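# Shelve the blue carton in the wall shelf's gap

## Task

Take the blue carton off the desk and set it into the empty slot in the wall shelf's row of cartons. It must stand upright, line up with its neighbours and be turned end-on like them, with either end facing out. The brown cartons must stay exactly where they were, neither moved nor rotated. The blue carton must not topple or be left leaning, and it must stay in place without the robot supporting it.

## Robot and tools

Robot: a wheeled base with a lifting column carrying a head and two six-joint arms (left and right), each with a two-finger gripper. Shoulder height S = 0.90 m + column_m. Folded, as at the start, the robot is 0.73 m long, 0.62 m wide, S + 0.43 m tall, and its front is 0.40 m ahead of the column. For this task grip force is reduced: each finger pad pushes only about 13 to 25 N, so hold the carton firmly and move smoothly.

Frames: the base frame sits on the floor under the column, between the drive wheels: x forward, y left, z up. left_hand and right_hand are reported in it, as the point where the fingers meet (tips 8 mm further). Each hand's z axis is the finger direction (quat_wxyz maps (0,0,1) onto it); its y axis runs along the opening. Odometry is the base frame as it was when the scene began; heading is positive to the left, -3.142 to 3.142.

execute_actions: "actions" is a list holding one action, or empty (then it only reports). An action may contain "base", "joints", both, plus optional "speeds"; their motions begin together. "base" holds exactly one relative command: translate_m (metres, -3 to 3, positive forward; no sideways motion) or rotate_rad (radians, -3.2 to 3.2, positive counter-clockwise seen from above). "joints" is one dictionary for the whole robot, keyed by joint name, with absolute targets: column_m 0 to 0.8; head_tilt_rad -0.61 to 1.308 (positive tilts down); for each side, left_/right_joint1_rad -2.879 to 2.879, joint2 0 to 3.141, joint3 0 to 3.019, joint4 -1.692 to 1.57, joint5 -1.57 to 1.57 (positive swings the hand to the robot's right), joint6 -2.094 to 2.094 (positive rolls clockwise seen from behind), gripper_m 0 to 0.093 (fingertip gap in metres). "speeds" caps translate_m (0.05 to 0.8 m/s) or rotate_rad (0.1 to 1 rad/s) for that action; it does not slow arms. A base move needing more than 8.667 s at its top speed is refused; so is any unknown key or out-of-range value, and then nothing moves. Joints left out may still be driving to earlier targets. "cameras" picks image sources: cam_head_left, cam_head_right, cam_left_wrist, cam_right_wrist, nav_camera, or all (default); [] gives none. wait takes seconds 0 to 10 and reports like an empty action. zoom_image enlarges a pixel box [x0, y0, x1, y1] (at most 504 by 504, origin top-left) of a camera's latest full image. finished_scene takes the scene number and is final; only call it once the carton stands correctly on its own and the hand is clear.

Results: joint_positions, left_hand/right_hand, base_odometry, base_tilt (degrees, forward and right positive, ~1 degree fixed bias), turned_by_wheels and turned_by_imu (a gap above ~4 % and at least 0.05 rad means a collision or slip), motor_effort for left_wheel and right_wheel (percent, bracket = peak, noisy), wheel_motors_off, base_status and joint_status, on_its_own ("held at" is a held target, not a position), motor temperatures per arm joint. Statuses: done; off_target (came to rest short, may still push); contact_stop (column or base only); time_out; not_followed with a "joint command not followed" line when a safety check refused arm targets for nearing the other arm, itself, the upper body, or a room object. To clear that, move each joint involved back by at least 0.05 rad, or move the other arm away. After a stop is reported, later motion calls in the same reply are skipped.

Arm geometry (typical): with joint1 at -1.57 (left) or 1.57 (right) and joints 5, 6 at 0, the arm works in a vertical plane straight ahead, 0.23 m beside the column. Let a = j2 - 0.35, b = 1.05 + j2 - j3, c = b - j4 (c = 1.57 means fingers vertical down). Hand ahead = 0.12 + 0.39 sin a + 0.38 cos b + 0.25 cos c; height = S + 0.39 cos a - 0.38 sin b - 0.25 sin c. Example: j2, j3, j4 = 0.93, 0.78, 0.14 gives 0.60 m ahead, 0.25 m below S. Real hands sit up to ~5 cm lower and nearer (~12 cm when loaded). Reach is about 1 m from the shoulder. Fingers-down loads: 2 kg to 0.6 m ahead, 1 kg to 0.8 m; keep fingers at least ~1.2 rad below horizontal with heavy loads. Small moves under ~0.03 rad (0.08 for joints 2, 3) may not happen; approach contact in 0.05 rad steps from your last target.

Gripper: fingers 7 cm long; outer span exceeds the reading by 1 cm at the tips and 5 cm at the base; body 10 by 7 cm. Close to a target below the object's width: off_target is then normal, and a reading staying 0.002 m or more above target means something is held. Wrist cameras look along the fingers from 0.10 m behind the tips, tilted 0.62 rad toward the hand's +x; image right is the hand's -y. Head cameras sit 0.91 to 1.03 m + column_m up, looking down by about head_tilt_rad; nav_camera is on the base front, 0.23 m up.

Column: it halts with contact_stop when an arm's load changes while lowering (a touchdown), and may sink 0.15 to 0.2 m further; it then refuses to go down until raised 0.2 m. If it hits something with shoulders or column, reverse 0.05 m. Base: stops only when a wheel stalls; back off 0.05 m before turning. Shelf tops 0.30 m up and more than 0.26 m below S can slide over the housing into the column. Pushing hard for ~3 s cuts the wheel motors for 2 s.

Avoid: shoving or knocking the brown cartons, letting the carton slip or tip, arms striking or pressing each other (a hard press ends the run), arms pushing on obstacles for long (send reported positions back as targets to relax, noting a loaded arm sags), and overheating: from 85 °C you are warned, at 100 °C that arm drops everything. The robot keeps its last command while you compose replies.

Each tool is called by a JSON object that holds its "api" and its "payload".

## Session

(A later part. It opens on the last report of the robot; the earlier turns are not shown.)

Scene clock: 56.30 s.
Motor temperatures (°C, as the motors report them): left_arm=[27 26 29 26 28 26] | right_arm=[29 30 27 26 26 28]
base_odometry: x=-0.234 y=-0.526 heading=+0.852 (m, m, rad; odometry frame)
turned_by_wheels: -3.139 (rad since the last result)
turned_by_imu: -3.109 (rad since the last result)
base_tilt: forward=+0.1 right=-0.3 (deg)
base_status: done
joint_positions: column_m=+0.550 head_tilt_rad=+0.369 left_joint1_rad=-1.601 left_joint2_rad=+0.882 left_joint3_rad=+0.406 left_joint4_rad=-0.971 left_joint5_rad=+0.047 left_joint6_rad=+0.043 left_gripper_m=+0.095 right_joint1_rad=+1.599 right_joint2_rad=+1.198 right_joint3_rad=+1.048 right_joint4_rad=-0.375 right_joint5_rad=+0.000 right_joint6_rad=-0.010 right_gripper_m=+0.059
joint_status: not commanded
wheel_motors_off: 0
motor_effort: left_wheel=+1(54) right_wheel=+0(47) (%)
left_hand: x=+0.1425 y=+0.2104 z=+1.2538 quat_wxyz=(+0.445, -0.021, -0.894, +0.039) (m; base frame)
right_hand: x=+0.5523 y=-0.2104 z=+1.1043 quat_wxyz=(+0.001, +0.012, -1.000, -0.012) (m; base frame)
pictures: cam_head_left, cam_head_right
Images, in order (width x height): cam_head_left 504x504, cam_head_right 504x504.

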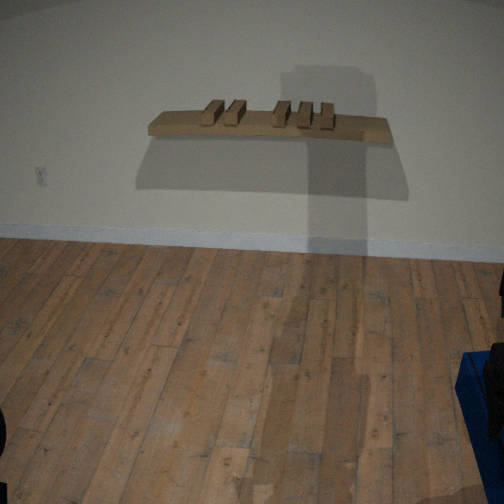

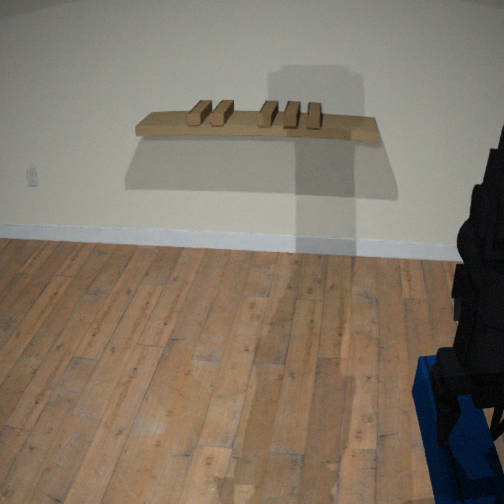

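{"api": "execute_actions", "payload": {"actions": [{"base":{"rotate_rad":0.30},"joints":{"column_m":0.8}}], "cameras": []}}

{"api": "execute_actions", "payload": {"actions": [{"base":{"translate_m":1.2}}], "cameras": []}}

{"api": "execute_actions", "payload": {"actions": [{"base":{"rotate_rad":-0.35},"joints":{"head_tilt_rad":0.5}}], "cameras": ["cam_head_left","cam_head_right","nav_camera"]}}

Scene clock: 60.60 s.
Motor temperatures (°C, as the motors report them): left_arm=[27 26 29 26 28 26] | right_arm=[29 30 27 26 26 28]
base_odometry: x=-0.234 y=-0.526 heading=+1.152 (m, m, rad; odometry frame)
turned_by_wheels: +0.299 (rad since the last result)
turned_by_imu: +0.300 (rad since the last result)
base_tilt: forward=+0.1 right=-0.1 (deg)
base_status: done
joint_positions: column_m=+0.800 head_tilt_rad=+0.369 left_joint1_rad=-1.601 left_joint2_rad=+0.882 left_joint3_rad=+0.406 left_joint4_rad=-0.971 left_joint5_rad=+0.047 left_joint6_rad=+0.043 left_gripper_m=+0.095 right_joint1_rad=+1.598 right_joint2_rad=+1.198 right_joint3_rad=+1.048 right_joint4_rad=-0.375 right_joint5_rad=+0.000 right_joint6_rad=-0.010 right_gripper_m=+0.059
joint_status: all done
wheel_motors_off: 0
motor_effort: left_wheel=-3(23) right_wheel=+5(22) (%)
left_hand: x=+0.1425 y=+0.2104 z=+1.5038 quat_wxyz=(+0.445, -0.021, -0.894, +0.039) (m; base frame)
right_hand: x=+0.5523 y=-0.2111 z=+1.3543 quat_wxyz=(+0.001, +0.012, -1.000, -0.011) (m; base frame)
pictures: none
No camera images: the call's "cameras" was empty. Leave "cameras" out to get every camera's image.

Scene clock: 64.47 s.
Motor temperatures (°C, as the motors report them): left_arm=[27 27 29 26 28 26] | right_arm=[29 30 27 26 26 28]
base_odometry: x=+0.255 y=+0.570 heading=+1.151 (m, m, rad; odometry frame)
turned_by_wheels: -0.001 (rad since the last result)
turned_by_imu: +0.003 (rad since the last result)
base_tilt: forward=+0.2 right=-0.3 (deg)
base_status: done
joint_positions: column_m=+0.800 head_tilt_rad=+0.368 left_joint1_rad=-1.601 left_joint2_rad=+0.882 left_joint3_rad=+0.411 left_joint4_rad=-0.971 left_joint5_rad=+0.047 left_joint6_rad=+0.043 left_gripper_m=+0.095 right_joint1_rad=+1.598 right_joint2_rad=+1.198 right_joint3_rad=+1.048 right_joint4_rad=-0.375 right_joint5_rad=+0.000 right_joint6_rad=-0.010 right_gripper_m=+0.059
joint_status: not commanded
wheel_motors_off: 0
motor_effort: left_wheel=-1(46) right_wheel=+1(67) (%)
left_hand: x=+0.1451 y=+0.2103 z=+1.5029 quat_wxyz=(+0.443, -0.022, -0.896, +0.039) (m; base frame)
right_hand: x=+0.5523 y=-0.2111 z=+1.3543 quat_wxyz=(+0.001, +0.012, -1.000, -0.011) (m; base frame)
pictures: none
No camera images: the call's "cameras" was empty. Leave "cameras" out to get every camera's image.

Scene clock: 66.07 s.
Motor temperatures (°C, as the motors report them): left_arm=[27 27 29 26 28 26] | right_arm=[29 30 27 26 26 28]
base_odometry: x=+0.255 y=+0.571 heading=+0.802 (m, m, rad; odometry frame)
turned_by_wheels: -0.349 (rad since the last result)
turned_by_imu: -0.340 (rad since the last result)
base_tilt: forward=+0.1 right=-0.3 (deg)
base_status: done
joint_positions: column_m=+0.800 head_tilt_rad=+0.504 left_joint1_rad=-1.601 left_joint2_rad=+0.882 left_joint3_rad=+0.411 left_joint4_rad=-0.971 left_joint5_rad=+0.047 left_joint6_rad=+0.043 left_gripper_m=+0.095 right_joint1_rad=+1.597 right_joint2_rad=+1.198 right_joint3_rad=+1.048 right_joint4_rad=-0.375 right_joint5_rad=+0.000 right_joint6_rad=-0.010 right_gripper_m=+0.059
joint_status: all done
wheel_motors_off: 0
motor_effort: left_wheel=+0(40) right_wheel=-2(51) (%)
left_hand: x=+0.1451 y=+0.2103 z=+1.5029 quat_wxyz=(+0.443, -0.022, -0.896, +0.039) (m; base frame)
right_hand: x=+0.5523 y=-0.2112 z=+1.3543 quat_wxyz=(+0.001, +0.012, -1.000, -0.012) (m; base frame)
pictures: cam_head_left, cam_head_right, nav_camera
Images, in order (width x height): cam_head_left 504x504, cam_head_right 504x504, nav_camera 504x504.

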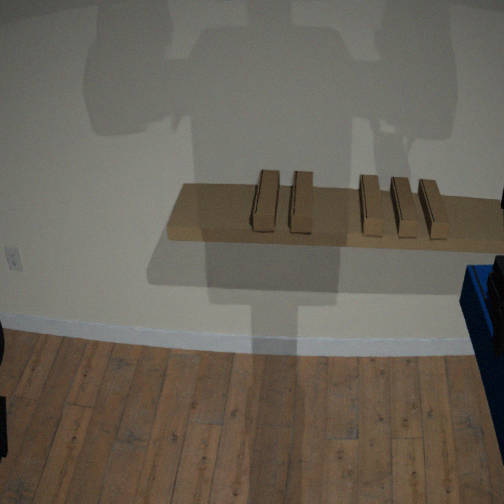

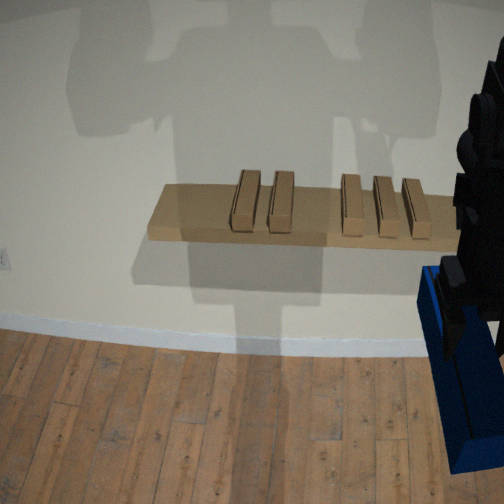

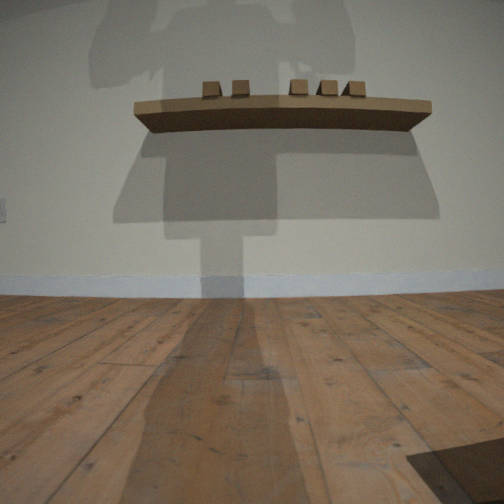

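{"api": "execute_actions", "payload": {"actions": [{"base":{"translate_m":0.55},"joints":{"head_tilt_rad":0.8}}], "cameras": ["cam_head_left","cam_head_right"]}}

Scene clock: 69.10 s.
Motor temperatures (°C, as the motors report them): left_arm=[27 27 29 26 28 26] | right_arm=[29 30 27 26 26 28]
base_odometry: x=+0.637 y=+0.966 heading=+0.801 (m, m, rad; odometry frame)
turned_by_wheels: +0.000 (rad since the last result)
turned_by_imu: +0.002 (rad since the last result)
base_tilt: forward=+0.2 right=-0.3 (deg)
base_status: done
joint_positions: column_m=+0.800 head_tilt_rad=+0.802 left_joint1_rad=-1.601 left_joint2_rad=+0.882 left_joint3_rad=+0.411 left_joint4_rad=-0.971 left_joint5_rad=+0.047 left_joint6_rad=+0.043 left_gripper_m=+0.095 right_joint1_rad=+1.597 right_joint2_rad=+1.198 right_joint3_rad=+1.049 right_joint4_rad=-0.375 right_joint5_rad=+0.000 right_joint6_rad=-0.010 right_gripper_m=+0.059
joint_status: all done
wheel_motors_off: 0
motor_effort: left_wheel=-1(50) right_wheel=-1(60) (%)
left_hand: x=+0.1449 y=+0.2103 z=+1.5030 quat_wxyz=(+0.443, -0.022, -0.895, +0.039) (m; base frame)
right_hand: x=+0.5528 y=-0.2112 z=+1.3544 quat_wxyz=(+0.000, +0.012, -1.000, -0.012) (m; base frame)
pictures: cam_head_left, cam_head_right
Images, in order (width x height): cam_head_left 504x504, cam_head_right 504x504.

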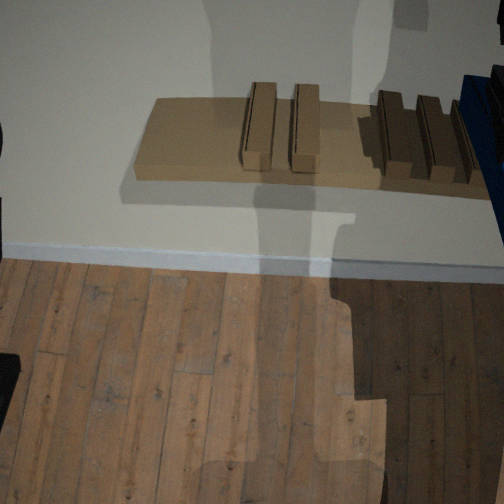

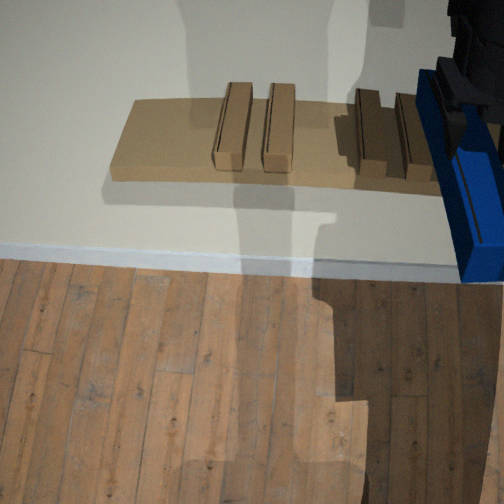

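{"api": "execute_actions", "payload": {"actions": [{"base":{"translate_m":0.42},"joints":{"head_tilt_rad":1.0}}], "cameras": ["cam_head_left","cam_head_right","cam_right_wrist"]}}

Scene clock: 72.07 s.
Motor temperatures (°C, as the motors report them): left_arm=[27 27 29 26 28 26] | right_arm=[29 30 27 26 26 28]
base_odometry: x=+0.930 y=+1.267 heading=+0.801 (m, m, rad; odometry frame)
turned_by_wheels: +0.000 (rad since the last result)
turned_by_imu: +0.002 (rad since the last result)
base_tilt: forward=+0.1 right=-0.3 (deg)
base_status: done
joint_positions: column_m=+0.800 head_tilt_rad=+1.000 left_joint1_rad=-1.601 left_joint2_rad=+0.882 left_joint3_rad=+0.411 left_joint4_rad=-0.971 left_joint5_rad=+0.047 left_joint6_rad=+0.043 left_gripper_m=+0.095 right_joint1_rad=+1.597 right_joint2_rad=+1.198 right_joint3_rad=+1.048 right_joint4_rad=-0.375 right_joint5_rad=+0.000 right_joint6_rad=-0.010 right_gripper_m=+0.059
joint_status: all done
wheel_motors_off: 0
motor_effort: left_wheel=+0(30) right_wheel=+1(28) (%)
left_hand: x=+0.1449 y=+0.2103 z=+1.5030 quat_wxyz=(+0.443, -0.022, -0.895, +0.039) (m; base frame)
right_hand: x=+0.5523 y=-0.2112 z=+1.3543 quat_wxyz=(+0.001, +0.012, -1.000, -0.012) (m; base frame)
pictures: cam_head_left, cam_head_right, cam_right_wrist
Images, in order (width x height): cam_head_left 504x504, cam_head_right 504x504, cam_right_wrist 504x504.

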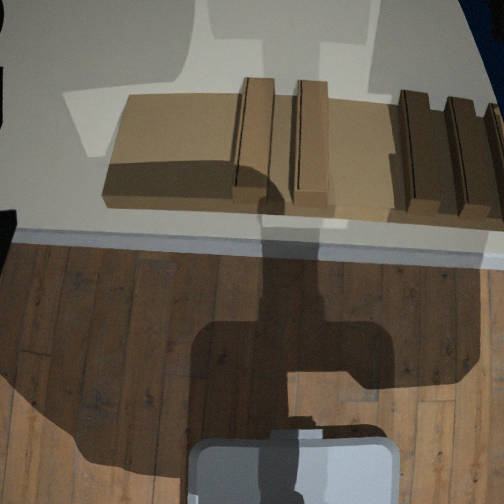

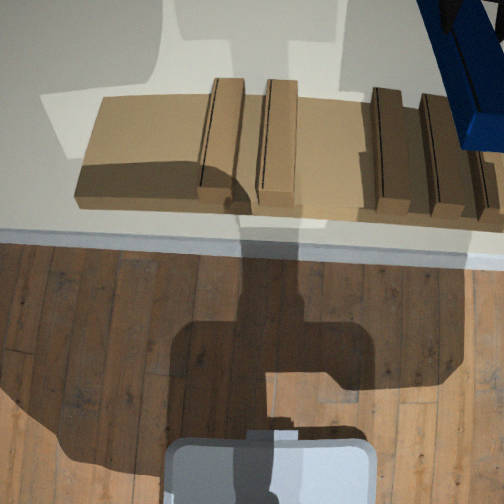

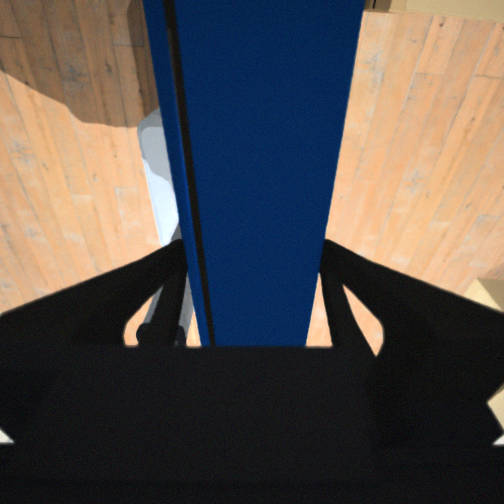

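{"api": "execute_actions", "payload": {"actions": [{"base":{"rotate_rad":-0.3}}], "cameras": []}}

{"api": "execute_actions", "payload": {"actions": [{"base":{"translate_m":-0.29}}], "cameras": []}}

{"api": "execute_actions", "payload": {"actions": [{"base":{"rotate_rad":0.3}}], "cameras": []}}

{"api": "execute_actions", "payload": {"actions": [{"base":{"translate_m":0.5}}], "cameras": ["cam_head_left","cam_head_right","cam_right_wrist"]}}

Scene clock: 73.80 s.
Motor temperatures (°C, as the motors report them): left_arm=[27 27 29 26 28 26] | right_arm=[29 30 27 26 26 28]
base_odometry: x=+0.930 y=+1.268 heading=+0.502 (m, m, rad; odometry frame)
turned_by_wheels: -0.299 (rad since the last result)
turned_by_imu: -0.289 (rad since the last result)
base_tilt: forward=+0.2 right=-0.3 (deg)
base_status: done
joint_positions: column_m=+0.800 head_tilt_rad=+1.000 left_joint1_rad=-1.601 left_joint2_rad=+0.882 left_joint3_rad=+0.411 left_joint4_rad=-0.971 left_joint5_rad=+0.047 left_joint6_rad=+0.043 left_gripper_m=+0.095 right_joint1_rad=+1.597 right_joint2_rad=+1.198 right_joint3_rad=+1.048 right_joint4_rad=-0.375 right_joint5_rad=+0.000 right_joint6_rad=-0.010 right_gripper_m=+0.059
joint_status: not commanded
wheel_motors_off: 0
motor_effort: left_wheel=+0(44) right_wheel=-3(53) (%)
left_hand: x=+0.1449 y=+0.2103 z=+1.5030 quat_wxyz=(+0.443, -0.022, -0.895, +0.039) (m; base frame)
right_hand: x=+0.5523 y=-0.2114 z=+1.3543 quat_wxyz=(+0.001, +0.012, -1.000, -0.011) (m; base frame)
pictures: none
No camera images: the call's "cameras" was empty. Leave "cameras" out to get every camera's image.

Scene clock: 76.17 s.
Motor temperatures (°C, as the motors report them): left_arm=[27 27 29 26 28 26] | right_arm=[29 30 27 26 26 28]
base_odometry: x=+0.676 y=+1.128 heading=+0.500 (m, m, rad; odometry frame)
turned_by_wheels: -0.002 (rad since the last result)
turned_by_imu: -0.001 (rad since the last result)
base_tilt: forward=+0.1 right=-0.3 (deg)
base_status: done
joint_positions: column_m=+0.800 head_tilt_rad=+1.001 left_joint1_rad=-1.601 left_joint2_rad=+0.882 left_joint3_rad=+0.407 left_joint4_rad=-0.971 left_joint5_rad=+0.047 left_joint6_rad=+0.043 left_gripper_m=+0.095 right_joint1_rad=+1.597 right_joint2_rad=+1.199 right_joint3_rad=+1.045 right_joint4_rad=-0.375 right_joint5_rad=+0.000 right_joint6_rad=-0.010 right_gripper_m=+0.059
joint_status: not commanded
wheel_motors_off: 0
motor_effort: left_wheel=-2(59) right_wheel=+2(59) (%)
left_hand: x=+0.1427 y=+0.2104 z=+1.5037 quat_wxyz=(+0.445, -0.021, -0.895, +0.039) (m; base frame)
right_hand: x=+0.5505 y=-0.2114 z=+1.3535 quat_wxyz=(+0.002, +0.012, -1.000, -0.011) (m; base frame)
pictures: none
No camera images: the call's "cameras" was empty. Leave "cameras" out to get every camera's image.

Scene clock: 77.63 s.
Motor temperatures (°C, as the motors report them): left_arm=[27 27 29 26 28 26] | right_arm=[29 30 27 26 26 28]
base_odometry: x=+0.675 y=+1.128 heading=+0.799 (m, m, rad; odometry frame)
turned_by_wheels: +0.299 (rad since the last result)
turned_by_imu: +0.292 (rad since the last result)
base_tilt: forward=+0.0 right=-0.5 (deg)
base_status: done
joint_positions: column_m=+0.800 head_tilt_rad=+1.001 left_joint1_rad=-1.601 left_joint2_rad=+0.882 left_joint3_rad=+0.407 left_joint4_rad=-0.971 left_joint5_rad=+0.047 left_joint6_rad=+0.043 left_gripper_m=+0.095 right_joint1_rad=+1.597 right_joint2_rad=+1.199 right_joint3_rad=+1.045 right_joint4_rad=-0.375 right_joint5_rad=+0.000 right_joint6_rad=-0.010 right_gripper_m=+0.059
joint_status: not commanded
wheel_motors_off: 0
motor_effort: left_wheel=+0(44) right_wheel=+1(53) (%)
left_hand: x=+0.1427 y=+0.2104 z=+1.5037 quat_wxyz=(+0.445, -0.021, -0.895, +0.039) (m; base frame)
right_hand: x=+0.5505 y=-0.2114 z=+1.3535 quat_wxyz=(+0.002, +0.012, -1.000, -0.011) (m; base frame)
pictures: none
No camera images: the call's "cameras" was empty. Leave "cameras" out to get every camera's image.

Scene clock: 80.33 s.
Motor temperatures (°C, as the motors report them): left_arm=[27 27 29 26 28 26] | right_arm=[29 30 27 26 26 28]
base_odometry: x=+1.024 y=+1.486 heading=+0.800 (m, m, rad; odometry frame)
turned_by_wheels: +0.001 (rad since the last result)
turned_by_imu: +0.003 (rad since the last result)
base_tilt: forward=+0.2 right=-0.3 (deg)
base_status: done
joint_positions: column_m=+0.800 head_tilt_rad=+1.001 left_joint1_rad=-1.601 left_joint2_rad=+0.882 left_joint3_rad=+0.412 left_joint4_rad=-0.971 left_joint5_rad=+0.047 left_joint6_rad=+0.043 left_gripper_m=+0.095 right_joint1_rad=+1.597 right_joint2_rad=+1.199 right_joint3_rad=+1.047 right_joint4_rad=-0.375 right_joint5_rad=+0.000 right_joint6_rad=-0.010 right_gripper_m=+0.059
joint_status: not commanded
wheel_motors_off: 0
motor_effort: left_wheel=+0(60) right_wheel=+0(60) (%)
left_hand: x=+0.1456 y=+0.2103 z=+1.5027 quat_wxyz=(+0.442, -0.022, -0.896, +0.039) (m; base frame)
right_hand: x=+0.5517 y=-0.2114 z=+1.3538 quat_wxyz=(+0.001, +0.012, -1.000, -0.011) (m; base frame)
pictures: cam_head_left, cam_head_right, cam_right_wrist
Images, in order (width x height): cam_head_left 504x504, cam_head_right 504x504, cam_right_wrist 504x504.

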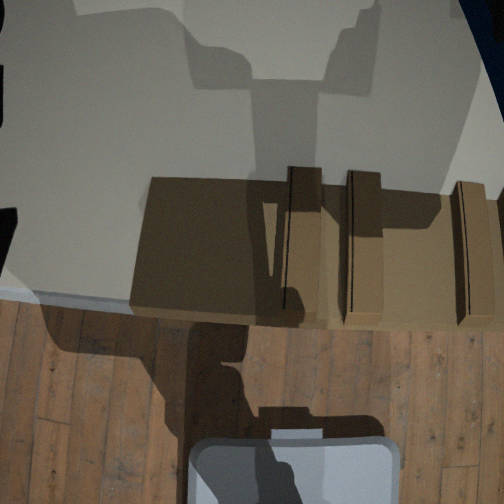

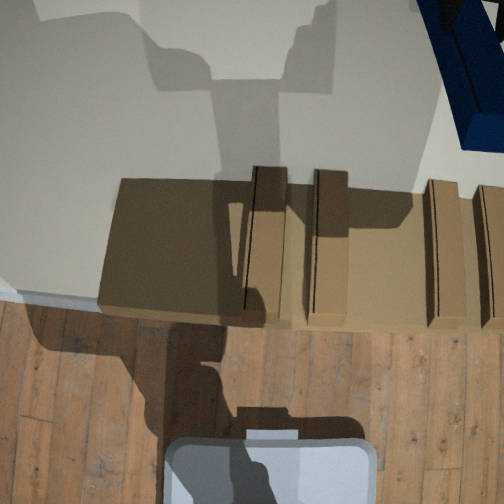

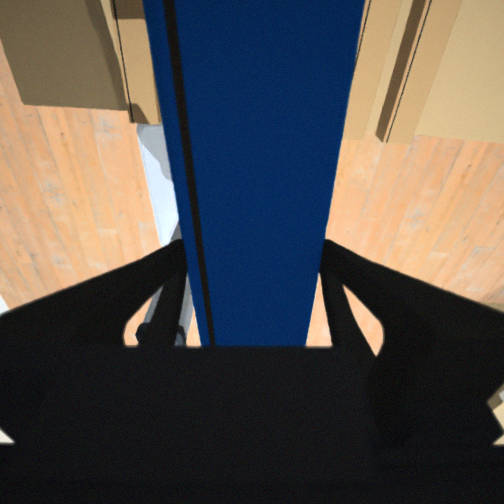

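{"api": "execute_actions", "payload": {"actions": [{"base":{"rotate_rad":-0.045}}], "cameras": []}}

{"api": "execute_actions", "payload": {"actions": [{"base":{"translate_m":0.16}}], "cameras": []}}

{"api": "execute_actions", "payload": {"actions": [{"joints":{"column_m":0.68}}], "cameras": ["cam_head_left","cam_head_right","cam_right_wrist"]}}

Scene clock: 81.90 s.
Motor temperatures (°C, as the motors report them): left_arm=[27 27 29 26 28 26] | right_arm=[29 30 27 26 26 28]
base_odometry: x=+1.024 y=+1.487 heading=+0.757 (m, m, rad; odometry frame)
turned_by_wheels: -0.043 (rad since the last result)
turned_by_imu: -0.042 (rad since the last result)
base_tilt: forward=+0.1 right=-0.3 (deg)
base_status: done
joint_positions: column_m=+0.800 head_tilt_rad=+1.001 left_joint1_rad=-1.601 left_joint2_rad=+0.882 left_joint3_rad=+0.412 left_joint4_rad=-0.971 left_joint5_rad=+0.047 left_joint6_rad=+0.043 left_gripper_m=+0.095 right_joint1_rad=+1.596 right_joint2_rad=+1.199 right_joint3_rad=+1.047 right_joint4_rad=-0.375 right_joint5_rad=+0.000 right_joint6_rad=-0.010 right_gripper_m=+0.059
joint_status: not commanded
wheel_motors_off: 0
motor_effort: left_wheel=+0(41) right_wheel=-3(43) (%)
left_hand: x=+0.1456 y=+0.2103 z=+1.5027 quat_wxyz=(+0.442, -0.022, -0.896, +0.039) (m; base frame)
right_hand: x=+0.5517 y=-0.2118 z=+1.3538 quat_wxyz=(+0.001, +0.011, -1.000, -0.011) (m; base frame)
pictures: none
No camera images: the call's "cameras" was empty. Leave "cameras" out to get every camera's image.

Scene clock: 83.53 s.
Motor temperatures (°C, as the motors report them): left_arm=[27 27 29 26 28 26] | right_arm=[29 30 28 26 26 28]
base_odometry: x=+1.140 y=+1.596 heading=+0.755 (m, m, rad; odometry frame)
turned_by_wheels: -0.002 (rad since the last result)
turned_by_imu: -0.002 (rad since the last result)
base_tilt: forward=+0.2 right=-0.3 (deg)
base_status: done
joint_positions: column_m=+0.800 head_tilt_rad=+1.001 left_joint1_rad=-1.601 left_joint2_rad=+0.883 left_joint3_rad=+0.413 left_joint4_rad=-0.971 left_joint5_rad=+0.047 left_joint6_rad=+0.043 left_gripper_m=+0.095 right_joint1_rad=+1.601 right_joint2_rad=+1.274 right_joint3_rad=+0.900 right_joint4_rad=-0.438 right_joint5_rad=-0.002 right_joint6_rad=-0.007 right_gripper_m=+0.059
joint_status: not commanded
wheel_motors_off: 0
motor_effort: left_wheel=+3(42) right_wheel=+1(53) (%)
left_hand: x=+0.1462 y=+0.2103 z=+1.5025 quat_wxyz=(+0.442, -0.022, -0.896, +0.039) (m; base frame)
right_hand: x=+0.4189 y=-0.2099 z=+1.3195 quat_wxyz=(+0.143, +0.013, -0.989, -0.014) (m; base frame)
pictures: none
No camera images: the call's "cameras" was empty. Leave "cameras" out to get every camera's image.

Scene clock: 85.67 s.
Motor temperatures (°C, as the motors report them): left_arm=[27 27 29 26 28 26] | right_arm=[29 31 29 26 26 28]
base_odometry: x=+1.140 y=+1.596 heading=+0.755 (m, m, rad; odometry frame)
turned_by_wheels: +0.000 (rad since the last result)
turned_by_imu: +0.001 (rad since the last result)
base_tilt: forward=+0.2 right=-0.4 (deg)
base_status: not commanded
joint_positions: column_m=+0.680 head_tilt_rad=+1.001 left_joint1_rad=-1.601 left_joint2_rad=+0.883 left_joint3_rad=+0.413 left_joint4_rad=-0.971 left_joint5_rad=+0.047 left_joint6_rad=+0.043 left_gripper_m=+0.095 right_joint1_rad=+1.601 right_joint2_rad=+1.259 right_joint3_rad=+0.890 right_joint4_rad=-0.436 right_joint5_rad=-0.004 right_joint6_rad=-0.006 right_gripper_m=+0.059
joint_status: all done
wheel_motors_off: 0
motor_effort: left_wheel=+5(8) right_wheel=+5(14) (%)
left_hand: x=+0.1462 y=+0.2103 z=+1.3826 quat_wxyz=(+0.442, -0.022, -0.896, +0.039) (m; base frame)
right_hand: x=+0.4188 y=-0.2097 z=+1.2043 quat_wxyz=(+0.140, +0.012, -0.990, -0.014) (m; base frame)
pictures: cam_head_left, cam_head_right, cam_right_wrist
Images, in order (width x height): cam_head_left 504x504, cam_head_right 504x504, cam_right_wrist 504x504.

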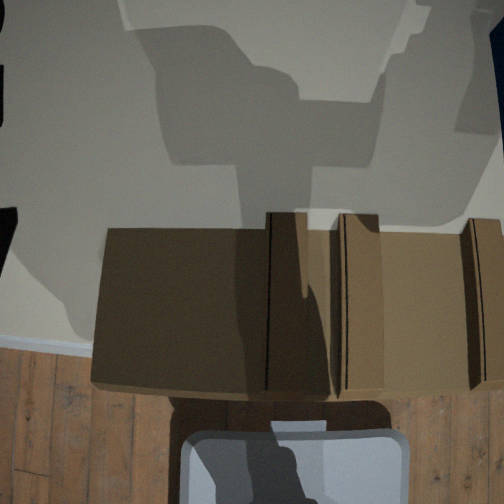

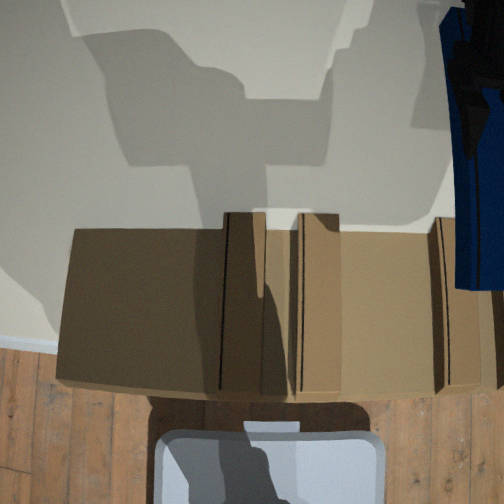

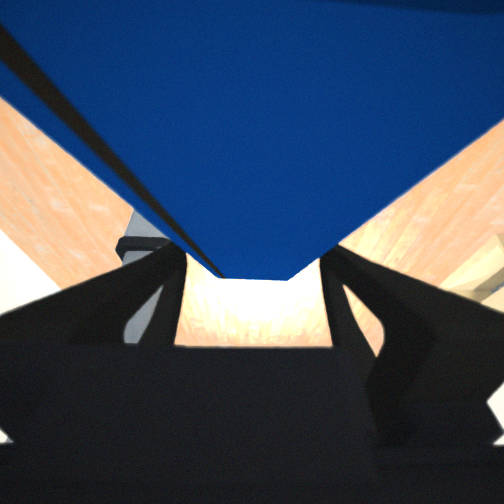

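{"api": "execute_actions", "payload": {"actions": [{"base":{"translate_m":-0.3},"joints":{"column_m":0.8}}], "cameras": ["cam_head_right","cam_right_wrist","cam_left_wrist"]}}

Scene clock: 88.17 s.
Motor temperatures (°C, as the motors report them): left_arm=[27 27 29 26 28 26] | right_arm=[29 31 29 26 26 28]
base_odometry: x=+0.922 y=+1.390 heading=+0.753 (m, m, rad; odometry frame)
turned_by_wheels: -0.002 (rad since the last result)
turned_by_imu: -0.001 (rad since the last result)
base_tilt: forward=+0.2 right=-0.3 (deg)
base_status: done
joint_positions: column_m=+0.800 head_tilt_rad=+1.001 left_joint1_rad=-1.601 left_joint2_rad=+0.883 left_joint3_rad=+0.407 left_joint4_rad=-0.971 left_joint5_rad=+0.047 left_joint6_rad=+0.043 left_gripper_m=+0.095 right_joint1_rad=+1.601 right_joint2_rad=+1.198 right_joint3_rad=+1.047 right_joint4_rad=-0.381 right_joint5_rad=-0.002 right_joint6_rad=-0.006 right_gripper_m=+0.059
joint_status: all done
wheel_motors_off: 0
motor_effort: left_wheel=-3(26) right_wheel=+0(58) (%)
left_hand: x=+0.1429 y=+0.2104 z=+1.5035 quat_wxyz=(+0.445, -0.021, -0.895, +0.039) (m; base frame)
right_hand: x=+0.5504 y=-0.2091 z=+1.3542 quat_wxyz=(+0.004, +0.010, -1.000, -0.014) (m; base frame)
pictures: cam_head_right, cam_left_wrist, cam_right_wrist
Images, in order (width x height): cam_head_right 504x504, cam_left_wrist 504x504, cam_right_wrist 504x504.

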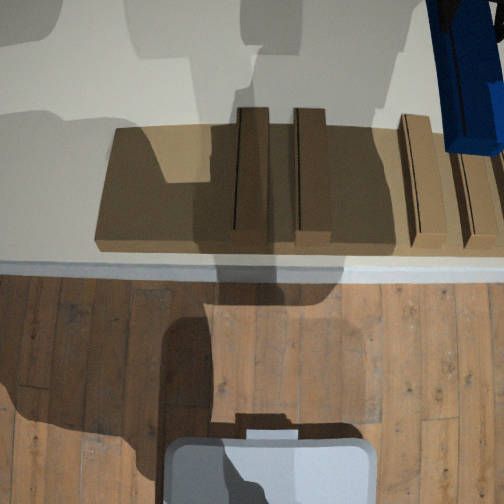

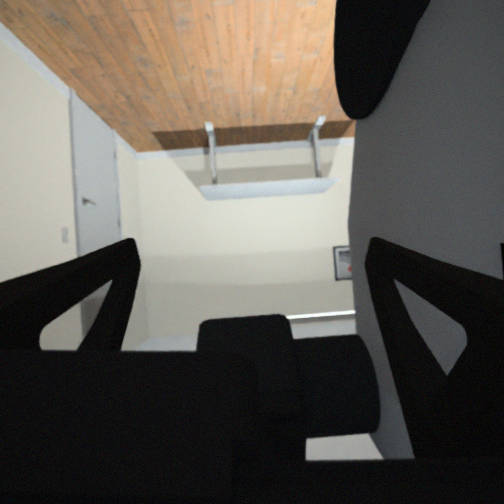

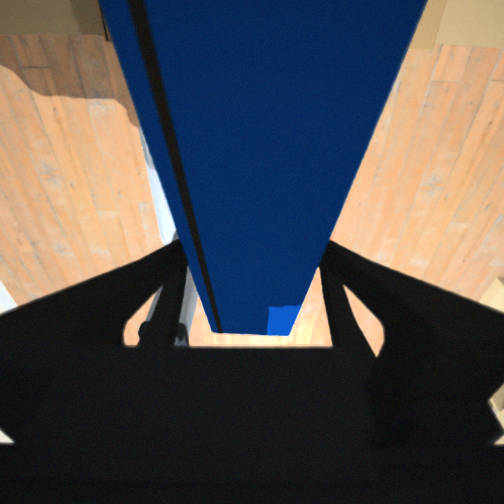

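{"api": "execute_actions", "payload": {"actions": [{"base":{"translate_m":0.12},"joints":{"column_m":0.7,"head_tilt_rad":0.85},"speeds":{"translate_m":0.2}}], "cameras": ["cam_head_right","cam_right_wrist","cam_head_left"]}}

Scene clock: 90.30 s.
Motor temperatures (°C, as the motors report them): left_arm=[27 27 29 26 28 26] | right_arm=[29 31 29 26 26 28]
base_odometry: x=+1.009 y=+1.472 heading=+0.752 (m, m, rad; odometry frame)
turned_by_wheels: -0.001 (rad since the last result)
turned_by_imu: +0.000 (rad since the last result)
base_tilt: forward=+0.0 right=-0.3 (deg)
base_status: done
joint_positions: column_m=+0.700 head_tilt_rad=+0.864 left_joint1_rad=-1.601 left_joint2_rad=+0.883 left_joint3_rad=+0.411 left_joint4_rad=-0.971 left_joint5_rad=+0.047 left_joint6_rad=+0.043 left_gripper_m=+0.095 right_joint1_rad=+1.601 right_joint2_rad=+1.198 right_joint3_rad=+1.048 right_joint4_rad=-0.381 right_joint5_rad=-0.002 right_joint6_rad=-0.006 right_gripper_m=+0.059
joint_status: all done
wheel_motors_off: 0
motor_effort: left_wheel=+2(63) right_wheel=+2(23) (%)
left_hand: x=+0.1448 y=+0.2103 z=+1.4031 quat_wxyz=(+0.443, -0.022, -0.895, +0.039) (m; base frame)
right_hand: x=+0.5509 y=-0.2091 z=+1.2545 quat_wxyz=(+0.004, +0.010, -1.000, -0.014) (m; base frame)
pictures: cam_head_left, cam_head_right, cam_right_wrist
Images, in order (width x height): cam_head_left 504x504, cam_head_right 504x504, cam_right_wrist 504x504.

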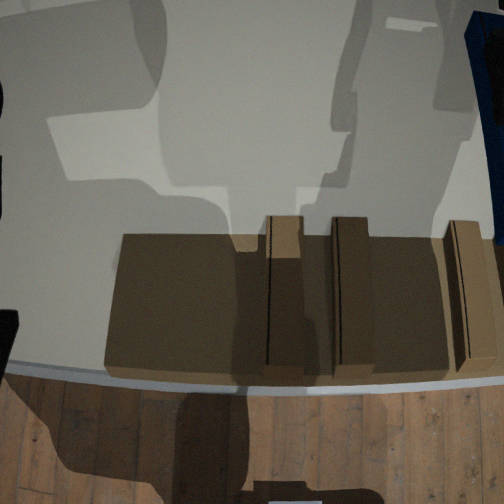

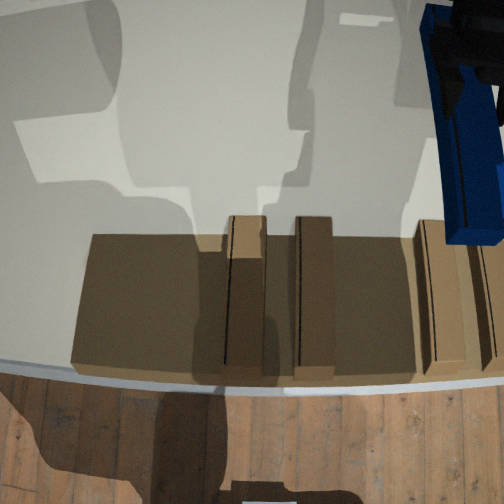

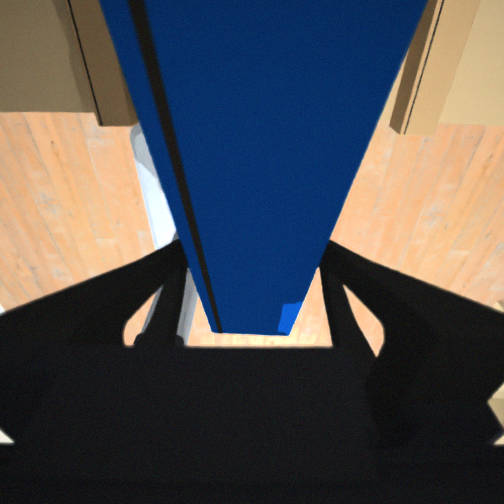

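{"api": "execute_actions", "payload": {"actions": [{"base":{"translate_m":0.08},"joints":{"column_m":0.64},"speeds":{"translate_m":0.15}}], "cameras": ["cam_head_right","cam_right_wrist"]}}

Scene clock: 92.10 s.
Motor temperatures (°C, as the motors report them): left_arm=[27 27 29 26 28 26] | right_arm=[29 31 28 26 26 28]
base_odometry: x=+1.067 y=+1.527 heading=+0.750 (m, m, rad; odometry frame)
turned_by_wheels: -0.002 (rad since the last result)
turned_by_imu: -0.001 (rad since the last result)
base_tilt: forward=+0.2 right=-0.4 (deg)
base_status: done
joint_positions: column_m=+0.640 head_tilt_rad=+0.864 left_joint1_rad=-1.601 left_joint2_rad=+0.883 left_joint3_rad=+0.409 left_joint4_rad=-0.971 left_joint5_rad=+0.047 left_joint6_rad=+0.043 left_gripper_m=+0.095 right_joint1_rad=+1.601 right_joint2_rad=+1.229 right_joint3_rad=+1.020 right_joint4_rad=-0.385 right_joint5_rad=+0.001 right_joint6_rad=-0.006 right_gripper_m=+0.059
joint_status: all done
wheel_motors_off: 0
motor_effort: left_wheel=-1(38) right_wheel=+1(57) (%)
left_hand: x=+0.1440 y=+0.2103 z=+1.3434 quat_wxyz=(+0.444, -0.022, -0.895, +0.039) (m; base frame)
right_hand: x=+0.5219 y=-0.2095 z=+1.1782 quat_wxyz=(+0.035, +0.011, -0.999, -0.012) (m; base frame)
pictures: cam_head_right, cam_right_wrist
Images, in order (width x height): cam_head_right 504x504, cam_right_wrist 504x504.

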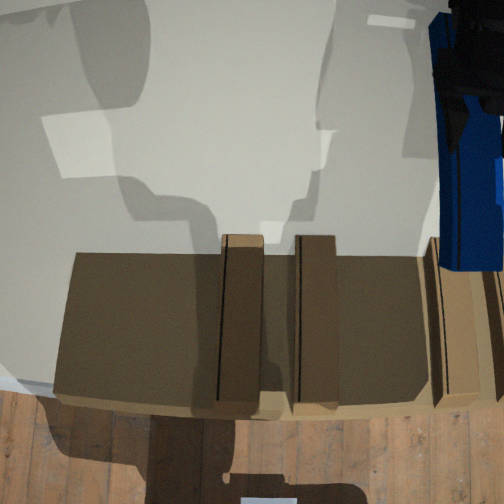

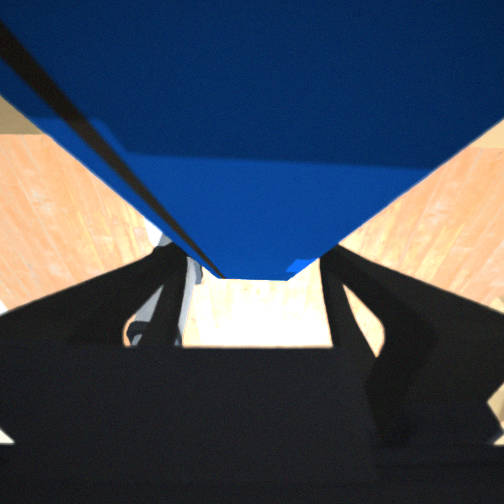

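{"api": "execute_actions", "payload": {"actions": [{"base":{"translate_m":-0.06},"joints":{"head_tilt_rad":0.5}}], "cameras": ["cam_head_right","cam_right_wrist","nav_camera"]}}

Scene clock: 94.30 s.
Motor temperatures (°C, as the motors report them): left_arm=[27 27 29 26 28 26] | right_arm=[29 31 28 26 26 28]
base_odometry: x=+1.024 y=+1.486 heading=+0.752 (m, m, rad; odometry frame)
turned_by_wheels: +0.002 (rad since the last result)
turned_by_imu: +0.003 (rad since the last result)
base_tilt: forward=+0.1 right=-0.2 (deg)
base_status: done
joint_positions: column_m=+0.640 head_tilt_rad=+0.518 left_joint1_rad=-1.601 left_joint2_rad=+0.883 left_joint3_rad=+0.407 left_joint4_rad=-0.971 left_joint5_rad=+0.047 left_joint6_rad=+0.043 left_gripper_m=+0.095 right_joint1_rad=+1.600 right_joint2_rad=+1.211 right_joint3_rad=+1.036 right_joint4_rad=-0.384 right_joint5_rad=+0.001 right_joint6_rad=-0.006 right_gripper_m=+0.059
joint_status: all done
wheel_motors_off: 0
motor_effort: left_wheel=+0(41) right_wheel=-2(57) (%)
left_hand: x=+0.1429 y=+0.2104 z=+1.3437 quat_wxyz=(+0.445, -0.021, -0.895, +0.039) (m; base frame)
right_hand: x=+0.5386 y=-0.2097 z=+1.1876 quat_wxyz=(+0.017, +0.011, -1.000, -0.012) (m; base frame)
pictures: cam_head_right, cam_right_wrist, nav_camera
Images, in order (width x height): cam_head_right 504x504, cam_right_wrist 504x504, nav_camera 504x504.

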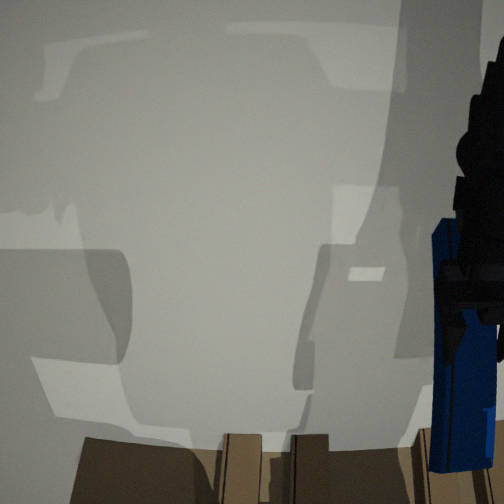

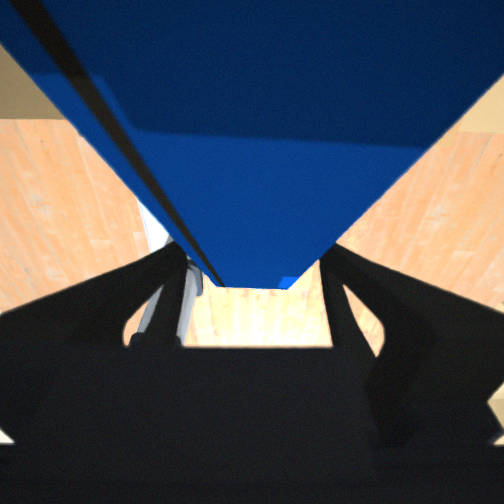

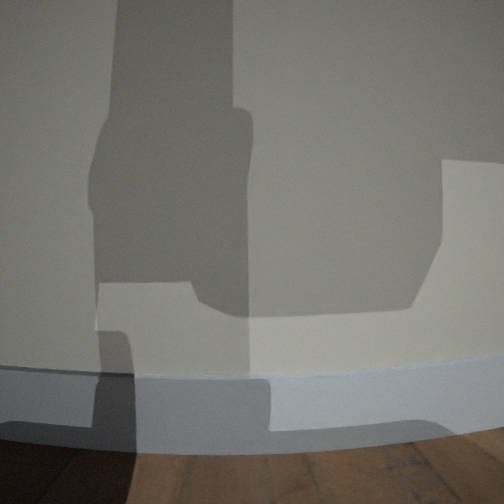

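{"api": "execute_actions", "payload": {"actions": [{"base":{"translate_m":-0.04},"joints":{"column_m":0.54,"head_tilt_rad":0.8}}], "cameras": ["cam_head_right","cam_right_wrist","cam_head_left"]}}

Scene clock: 96.37 s.
Motor temperatures (°C, as the motors report them): left_arm=[27 27 29 26 28 26] | right_arm=[29 31 28 26 26 28]
base_odometry: x=+0.995 y=+1.459 heading=+0.753 (m, m, rad; odometry frame)
turned_by_wheels: +0.001 (rad since the last result)
turned_by_imu: +0.001 (rad since the last result)
base_tilt: forward=+0.1 right=-0.4 (deg)
base_status: done
joint_positions: column_m=+0.540 head_tilt_rad=+0.802 left_joint1_rad=-1.601 left_joint2_rad=+0.883 left_joint3_rad=+0.407 left_joint4_rad=-0.971 left_joint5_rad=+0.047 left_joint6_rad=+0.043 left_gripper_m=+0.095 right_joint1_rad=+1.600 right_joint2_rad=+1.209 right_joint3_rad=+1.039 right_joint4_rad=-0.383 right_joint5_rad=+0.001 right_joint6_rad=-0.006 right_gripper_m=+0.059
joint_status: all done
wheel_motors_off: 0
motor_effort: left_wheel=-1(21) right_wheel=-2(60) (%)
left_hand: x=+0.1425 y=+0.2104 z=+1.2438 quat_wxyz=(+0.445, -0.021, -0.894, +0.039) (m; base frame)
right_hand: x=+0.5412 y=-0.2097 z=+1.0886 quat_wxyz=(+0.015, +0.011, -1.000, -0.012) (m; base frame)
pictures: cam_head_left, cam_head_right, cam_right_wrist
Images, in order (width x height): cam_head_left 504x504, cam_head_right 504x504, cam_right_wrist 504x504.

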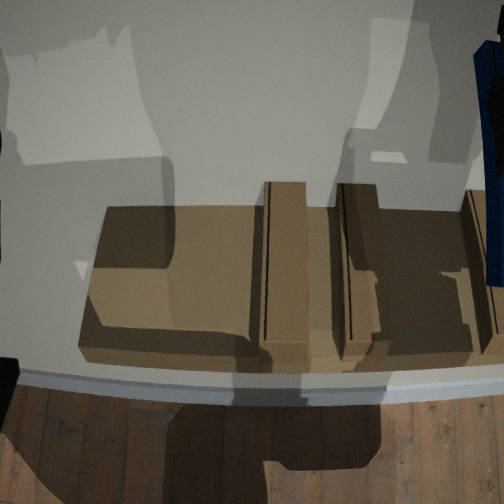

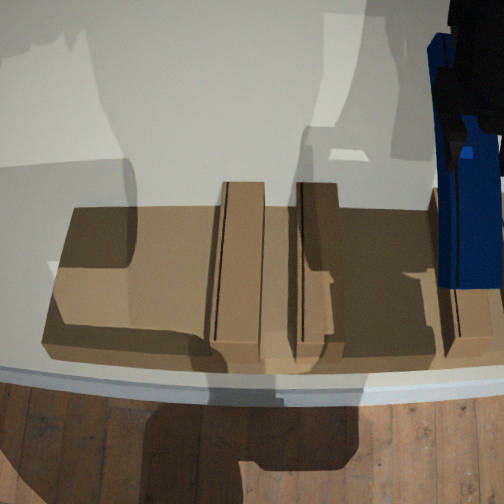

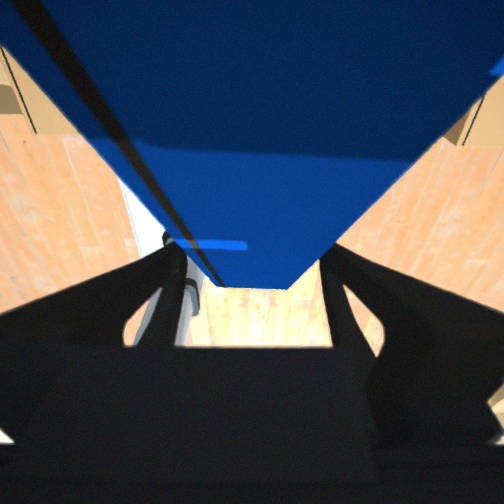

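{"api": "execute_actions", "payload": {"actions": [{"base":{"translate_m":0.06},"joints":{"column_m":0.47,"head_tilt_rad":0.95},"speeds":{"translate_m":0.1}}], "cameras": ["cam_head_right","cam_right_wrist","cam_head_left"]}}

Scene clock: 98.43 s.
Motor temperatures (°C, as the motors report them): left_arm=[27 27 29 26 28 26] | right_arm=[29 31 28 26 26 28]
base_odometry: x=+1.039 y=+1.500 heading=+0.751 (m, m, rad; odometry frame)
turned_by_wheels: -0.002 (rad since the last result)
turned_by_imu: -0.001 (rad since the last result)
base_tilt: forward=+0.1 right=-0.3 (deg)
base_status: done
joint_positions: column_m=+0.470 head_tilt_rad=+0.950 left_joint1_rad=-1.601 left_joint2_rad=+0.883 left_joint3_rad=+0.409 left_joint4_rad=-0.971 left_joint5_rad=+0.047 left_joint6_rad=+0.043 left_gripper_m=+0.095 right_joint1_rad=+1.600 right_joint2_rad=+1.208 right_joint3_rad=+1.039 right_joint4_rad=-0.383 right_joint5_rad=+0.001 right_joint6_rad=-0.006 right_gripper_m=+0.059
joint_status: all done
wheel_motors_off: 0
motor_effort: left_wheel=-1(51) right_wheel=+3(50) (%)
left_hand: x=+0.1440 y=+0.2103 z=+1.1734 quat_wxyz=(+0.444, -0.022, -0.895, +0.039) (m; base frame)
right_hand: x=+0.5414 y=-0.2097 z=+1.0190 quat_wxyz=(+0.014, +0.011, -1.000, -0.012) (m; base frame)
pictures: cam_head_left, cam_head_right, cam_right_wrist
Images, in order (width x height): cam_head_left 504x504, cam_head_right 504x504, cam_right_wrist 504x504.

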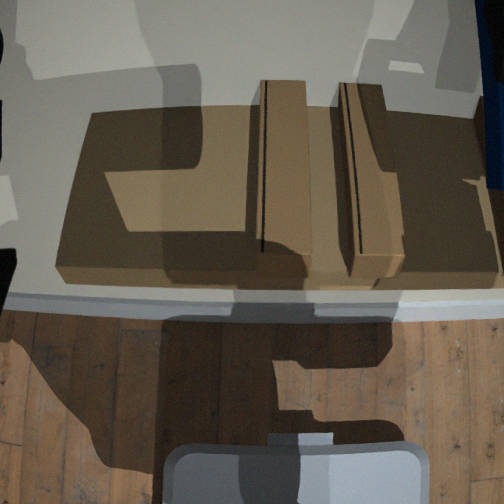

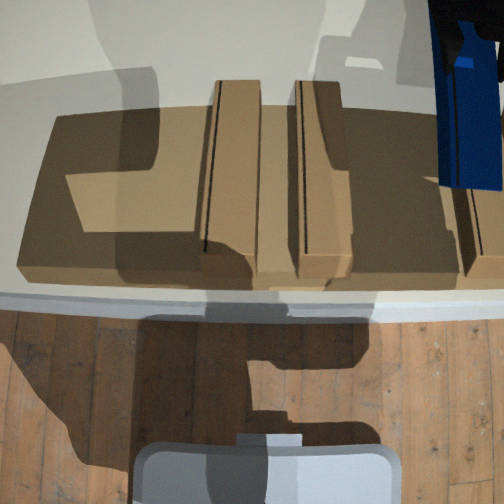

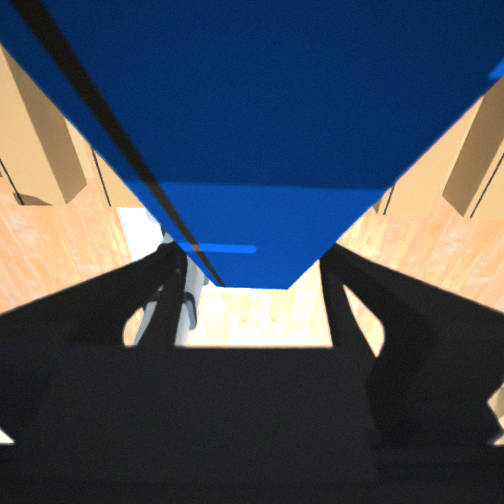

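{"api": "execute_actions", "payload": {"actions": [{"base":{"translate_m":0.05},"speeds":{"translate_m":0.1}}], "cameras": ["cam_head_right","cam_right_wrist"]}}

Scene clock: 100.10 s.
Motor temperatures (°C, as the motors report them): left_arm=[27 27 29 26 28 26] | right_arm=[29 31 28 26 26 28]
base_odometry: x=+1.075 y=+1.534 heading=+0.749 (m, m, rad; odometry frame)
turned_by_wheels: -0.002 (rad since the last result)
turned_by_imu: -0.001 (rad since the last result)
base_tilt: forward=+0.1 right=-0.4 (deg)
base_status: done
joint_positions: column_m=+0.470 head_tilt_rad=+0.951 left_joint1_rad=-1.601 left_joint2_rad=+0.883 left_joint3_rad=+0.409 left_joint4_rad=-0.971 left_joint5_rad=+0.047 left_joint6_rad=+0.043 left_gripper_m=+0.095 right_joint1_rad=+1.600 right_joint2_rad=+1.219 right_joint3_rad=+1.000 right_joint4_rad=-0.392 right_joint5_rad=+0.000 right_joint6_rad=-0.008 right_gripper_m=+0.059
joint_status: not commanded
wheel_motors_off: 0
motor_effort: left_wheel=+0(39) right_wheel=+2(58) (%)
left_hand: x=+0.1440 y=+0.2103 z=+1.1734 quat_wxyz=(+0.444, -0.022, -0.895, +0.039) (m; base frame)
right_hand: x=+0.5119 y=-0.2101 z=+1.0104 quat_wxyz=(+0.043, +0.012, -0.999, -0.012) (m; base frame)
pictures: cam_head_right, cam_right_wrist
Images, in order (width x height): cam_head_right 504x504, cam_right_wrist 504x504.

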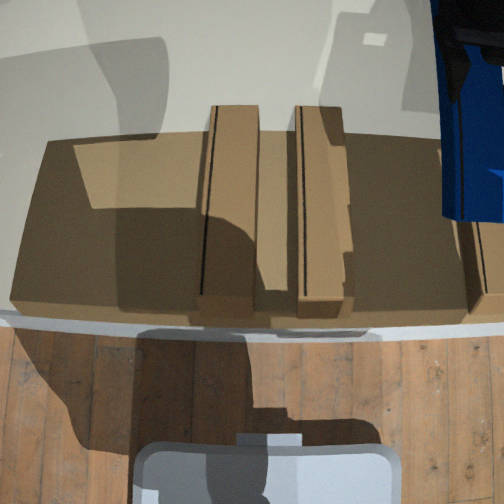

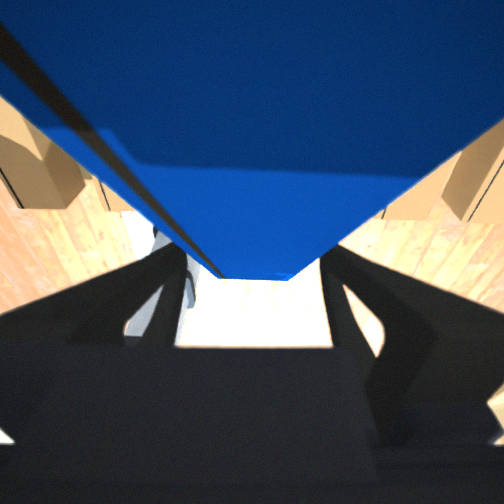

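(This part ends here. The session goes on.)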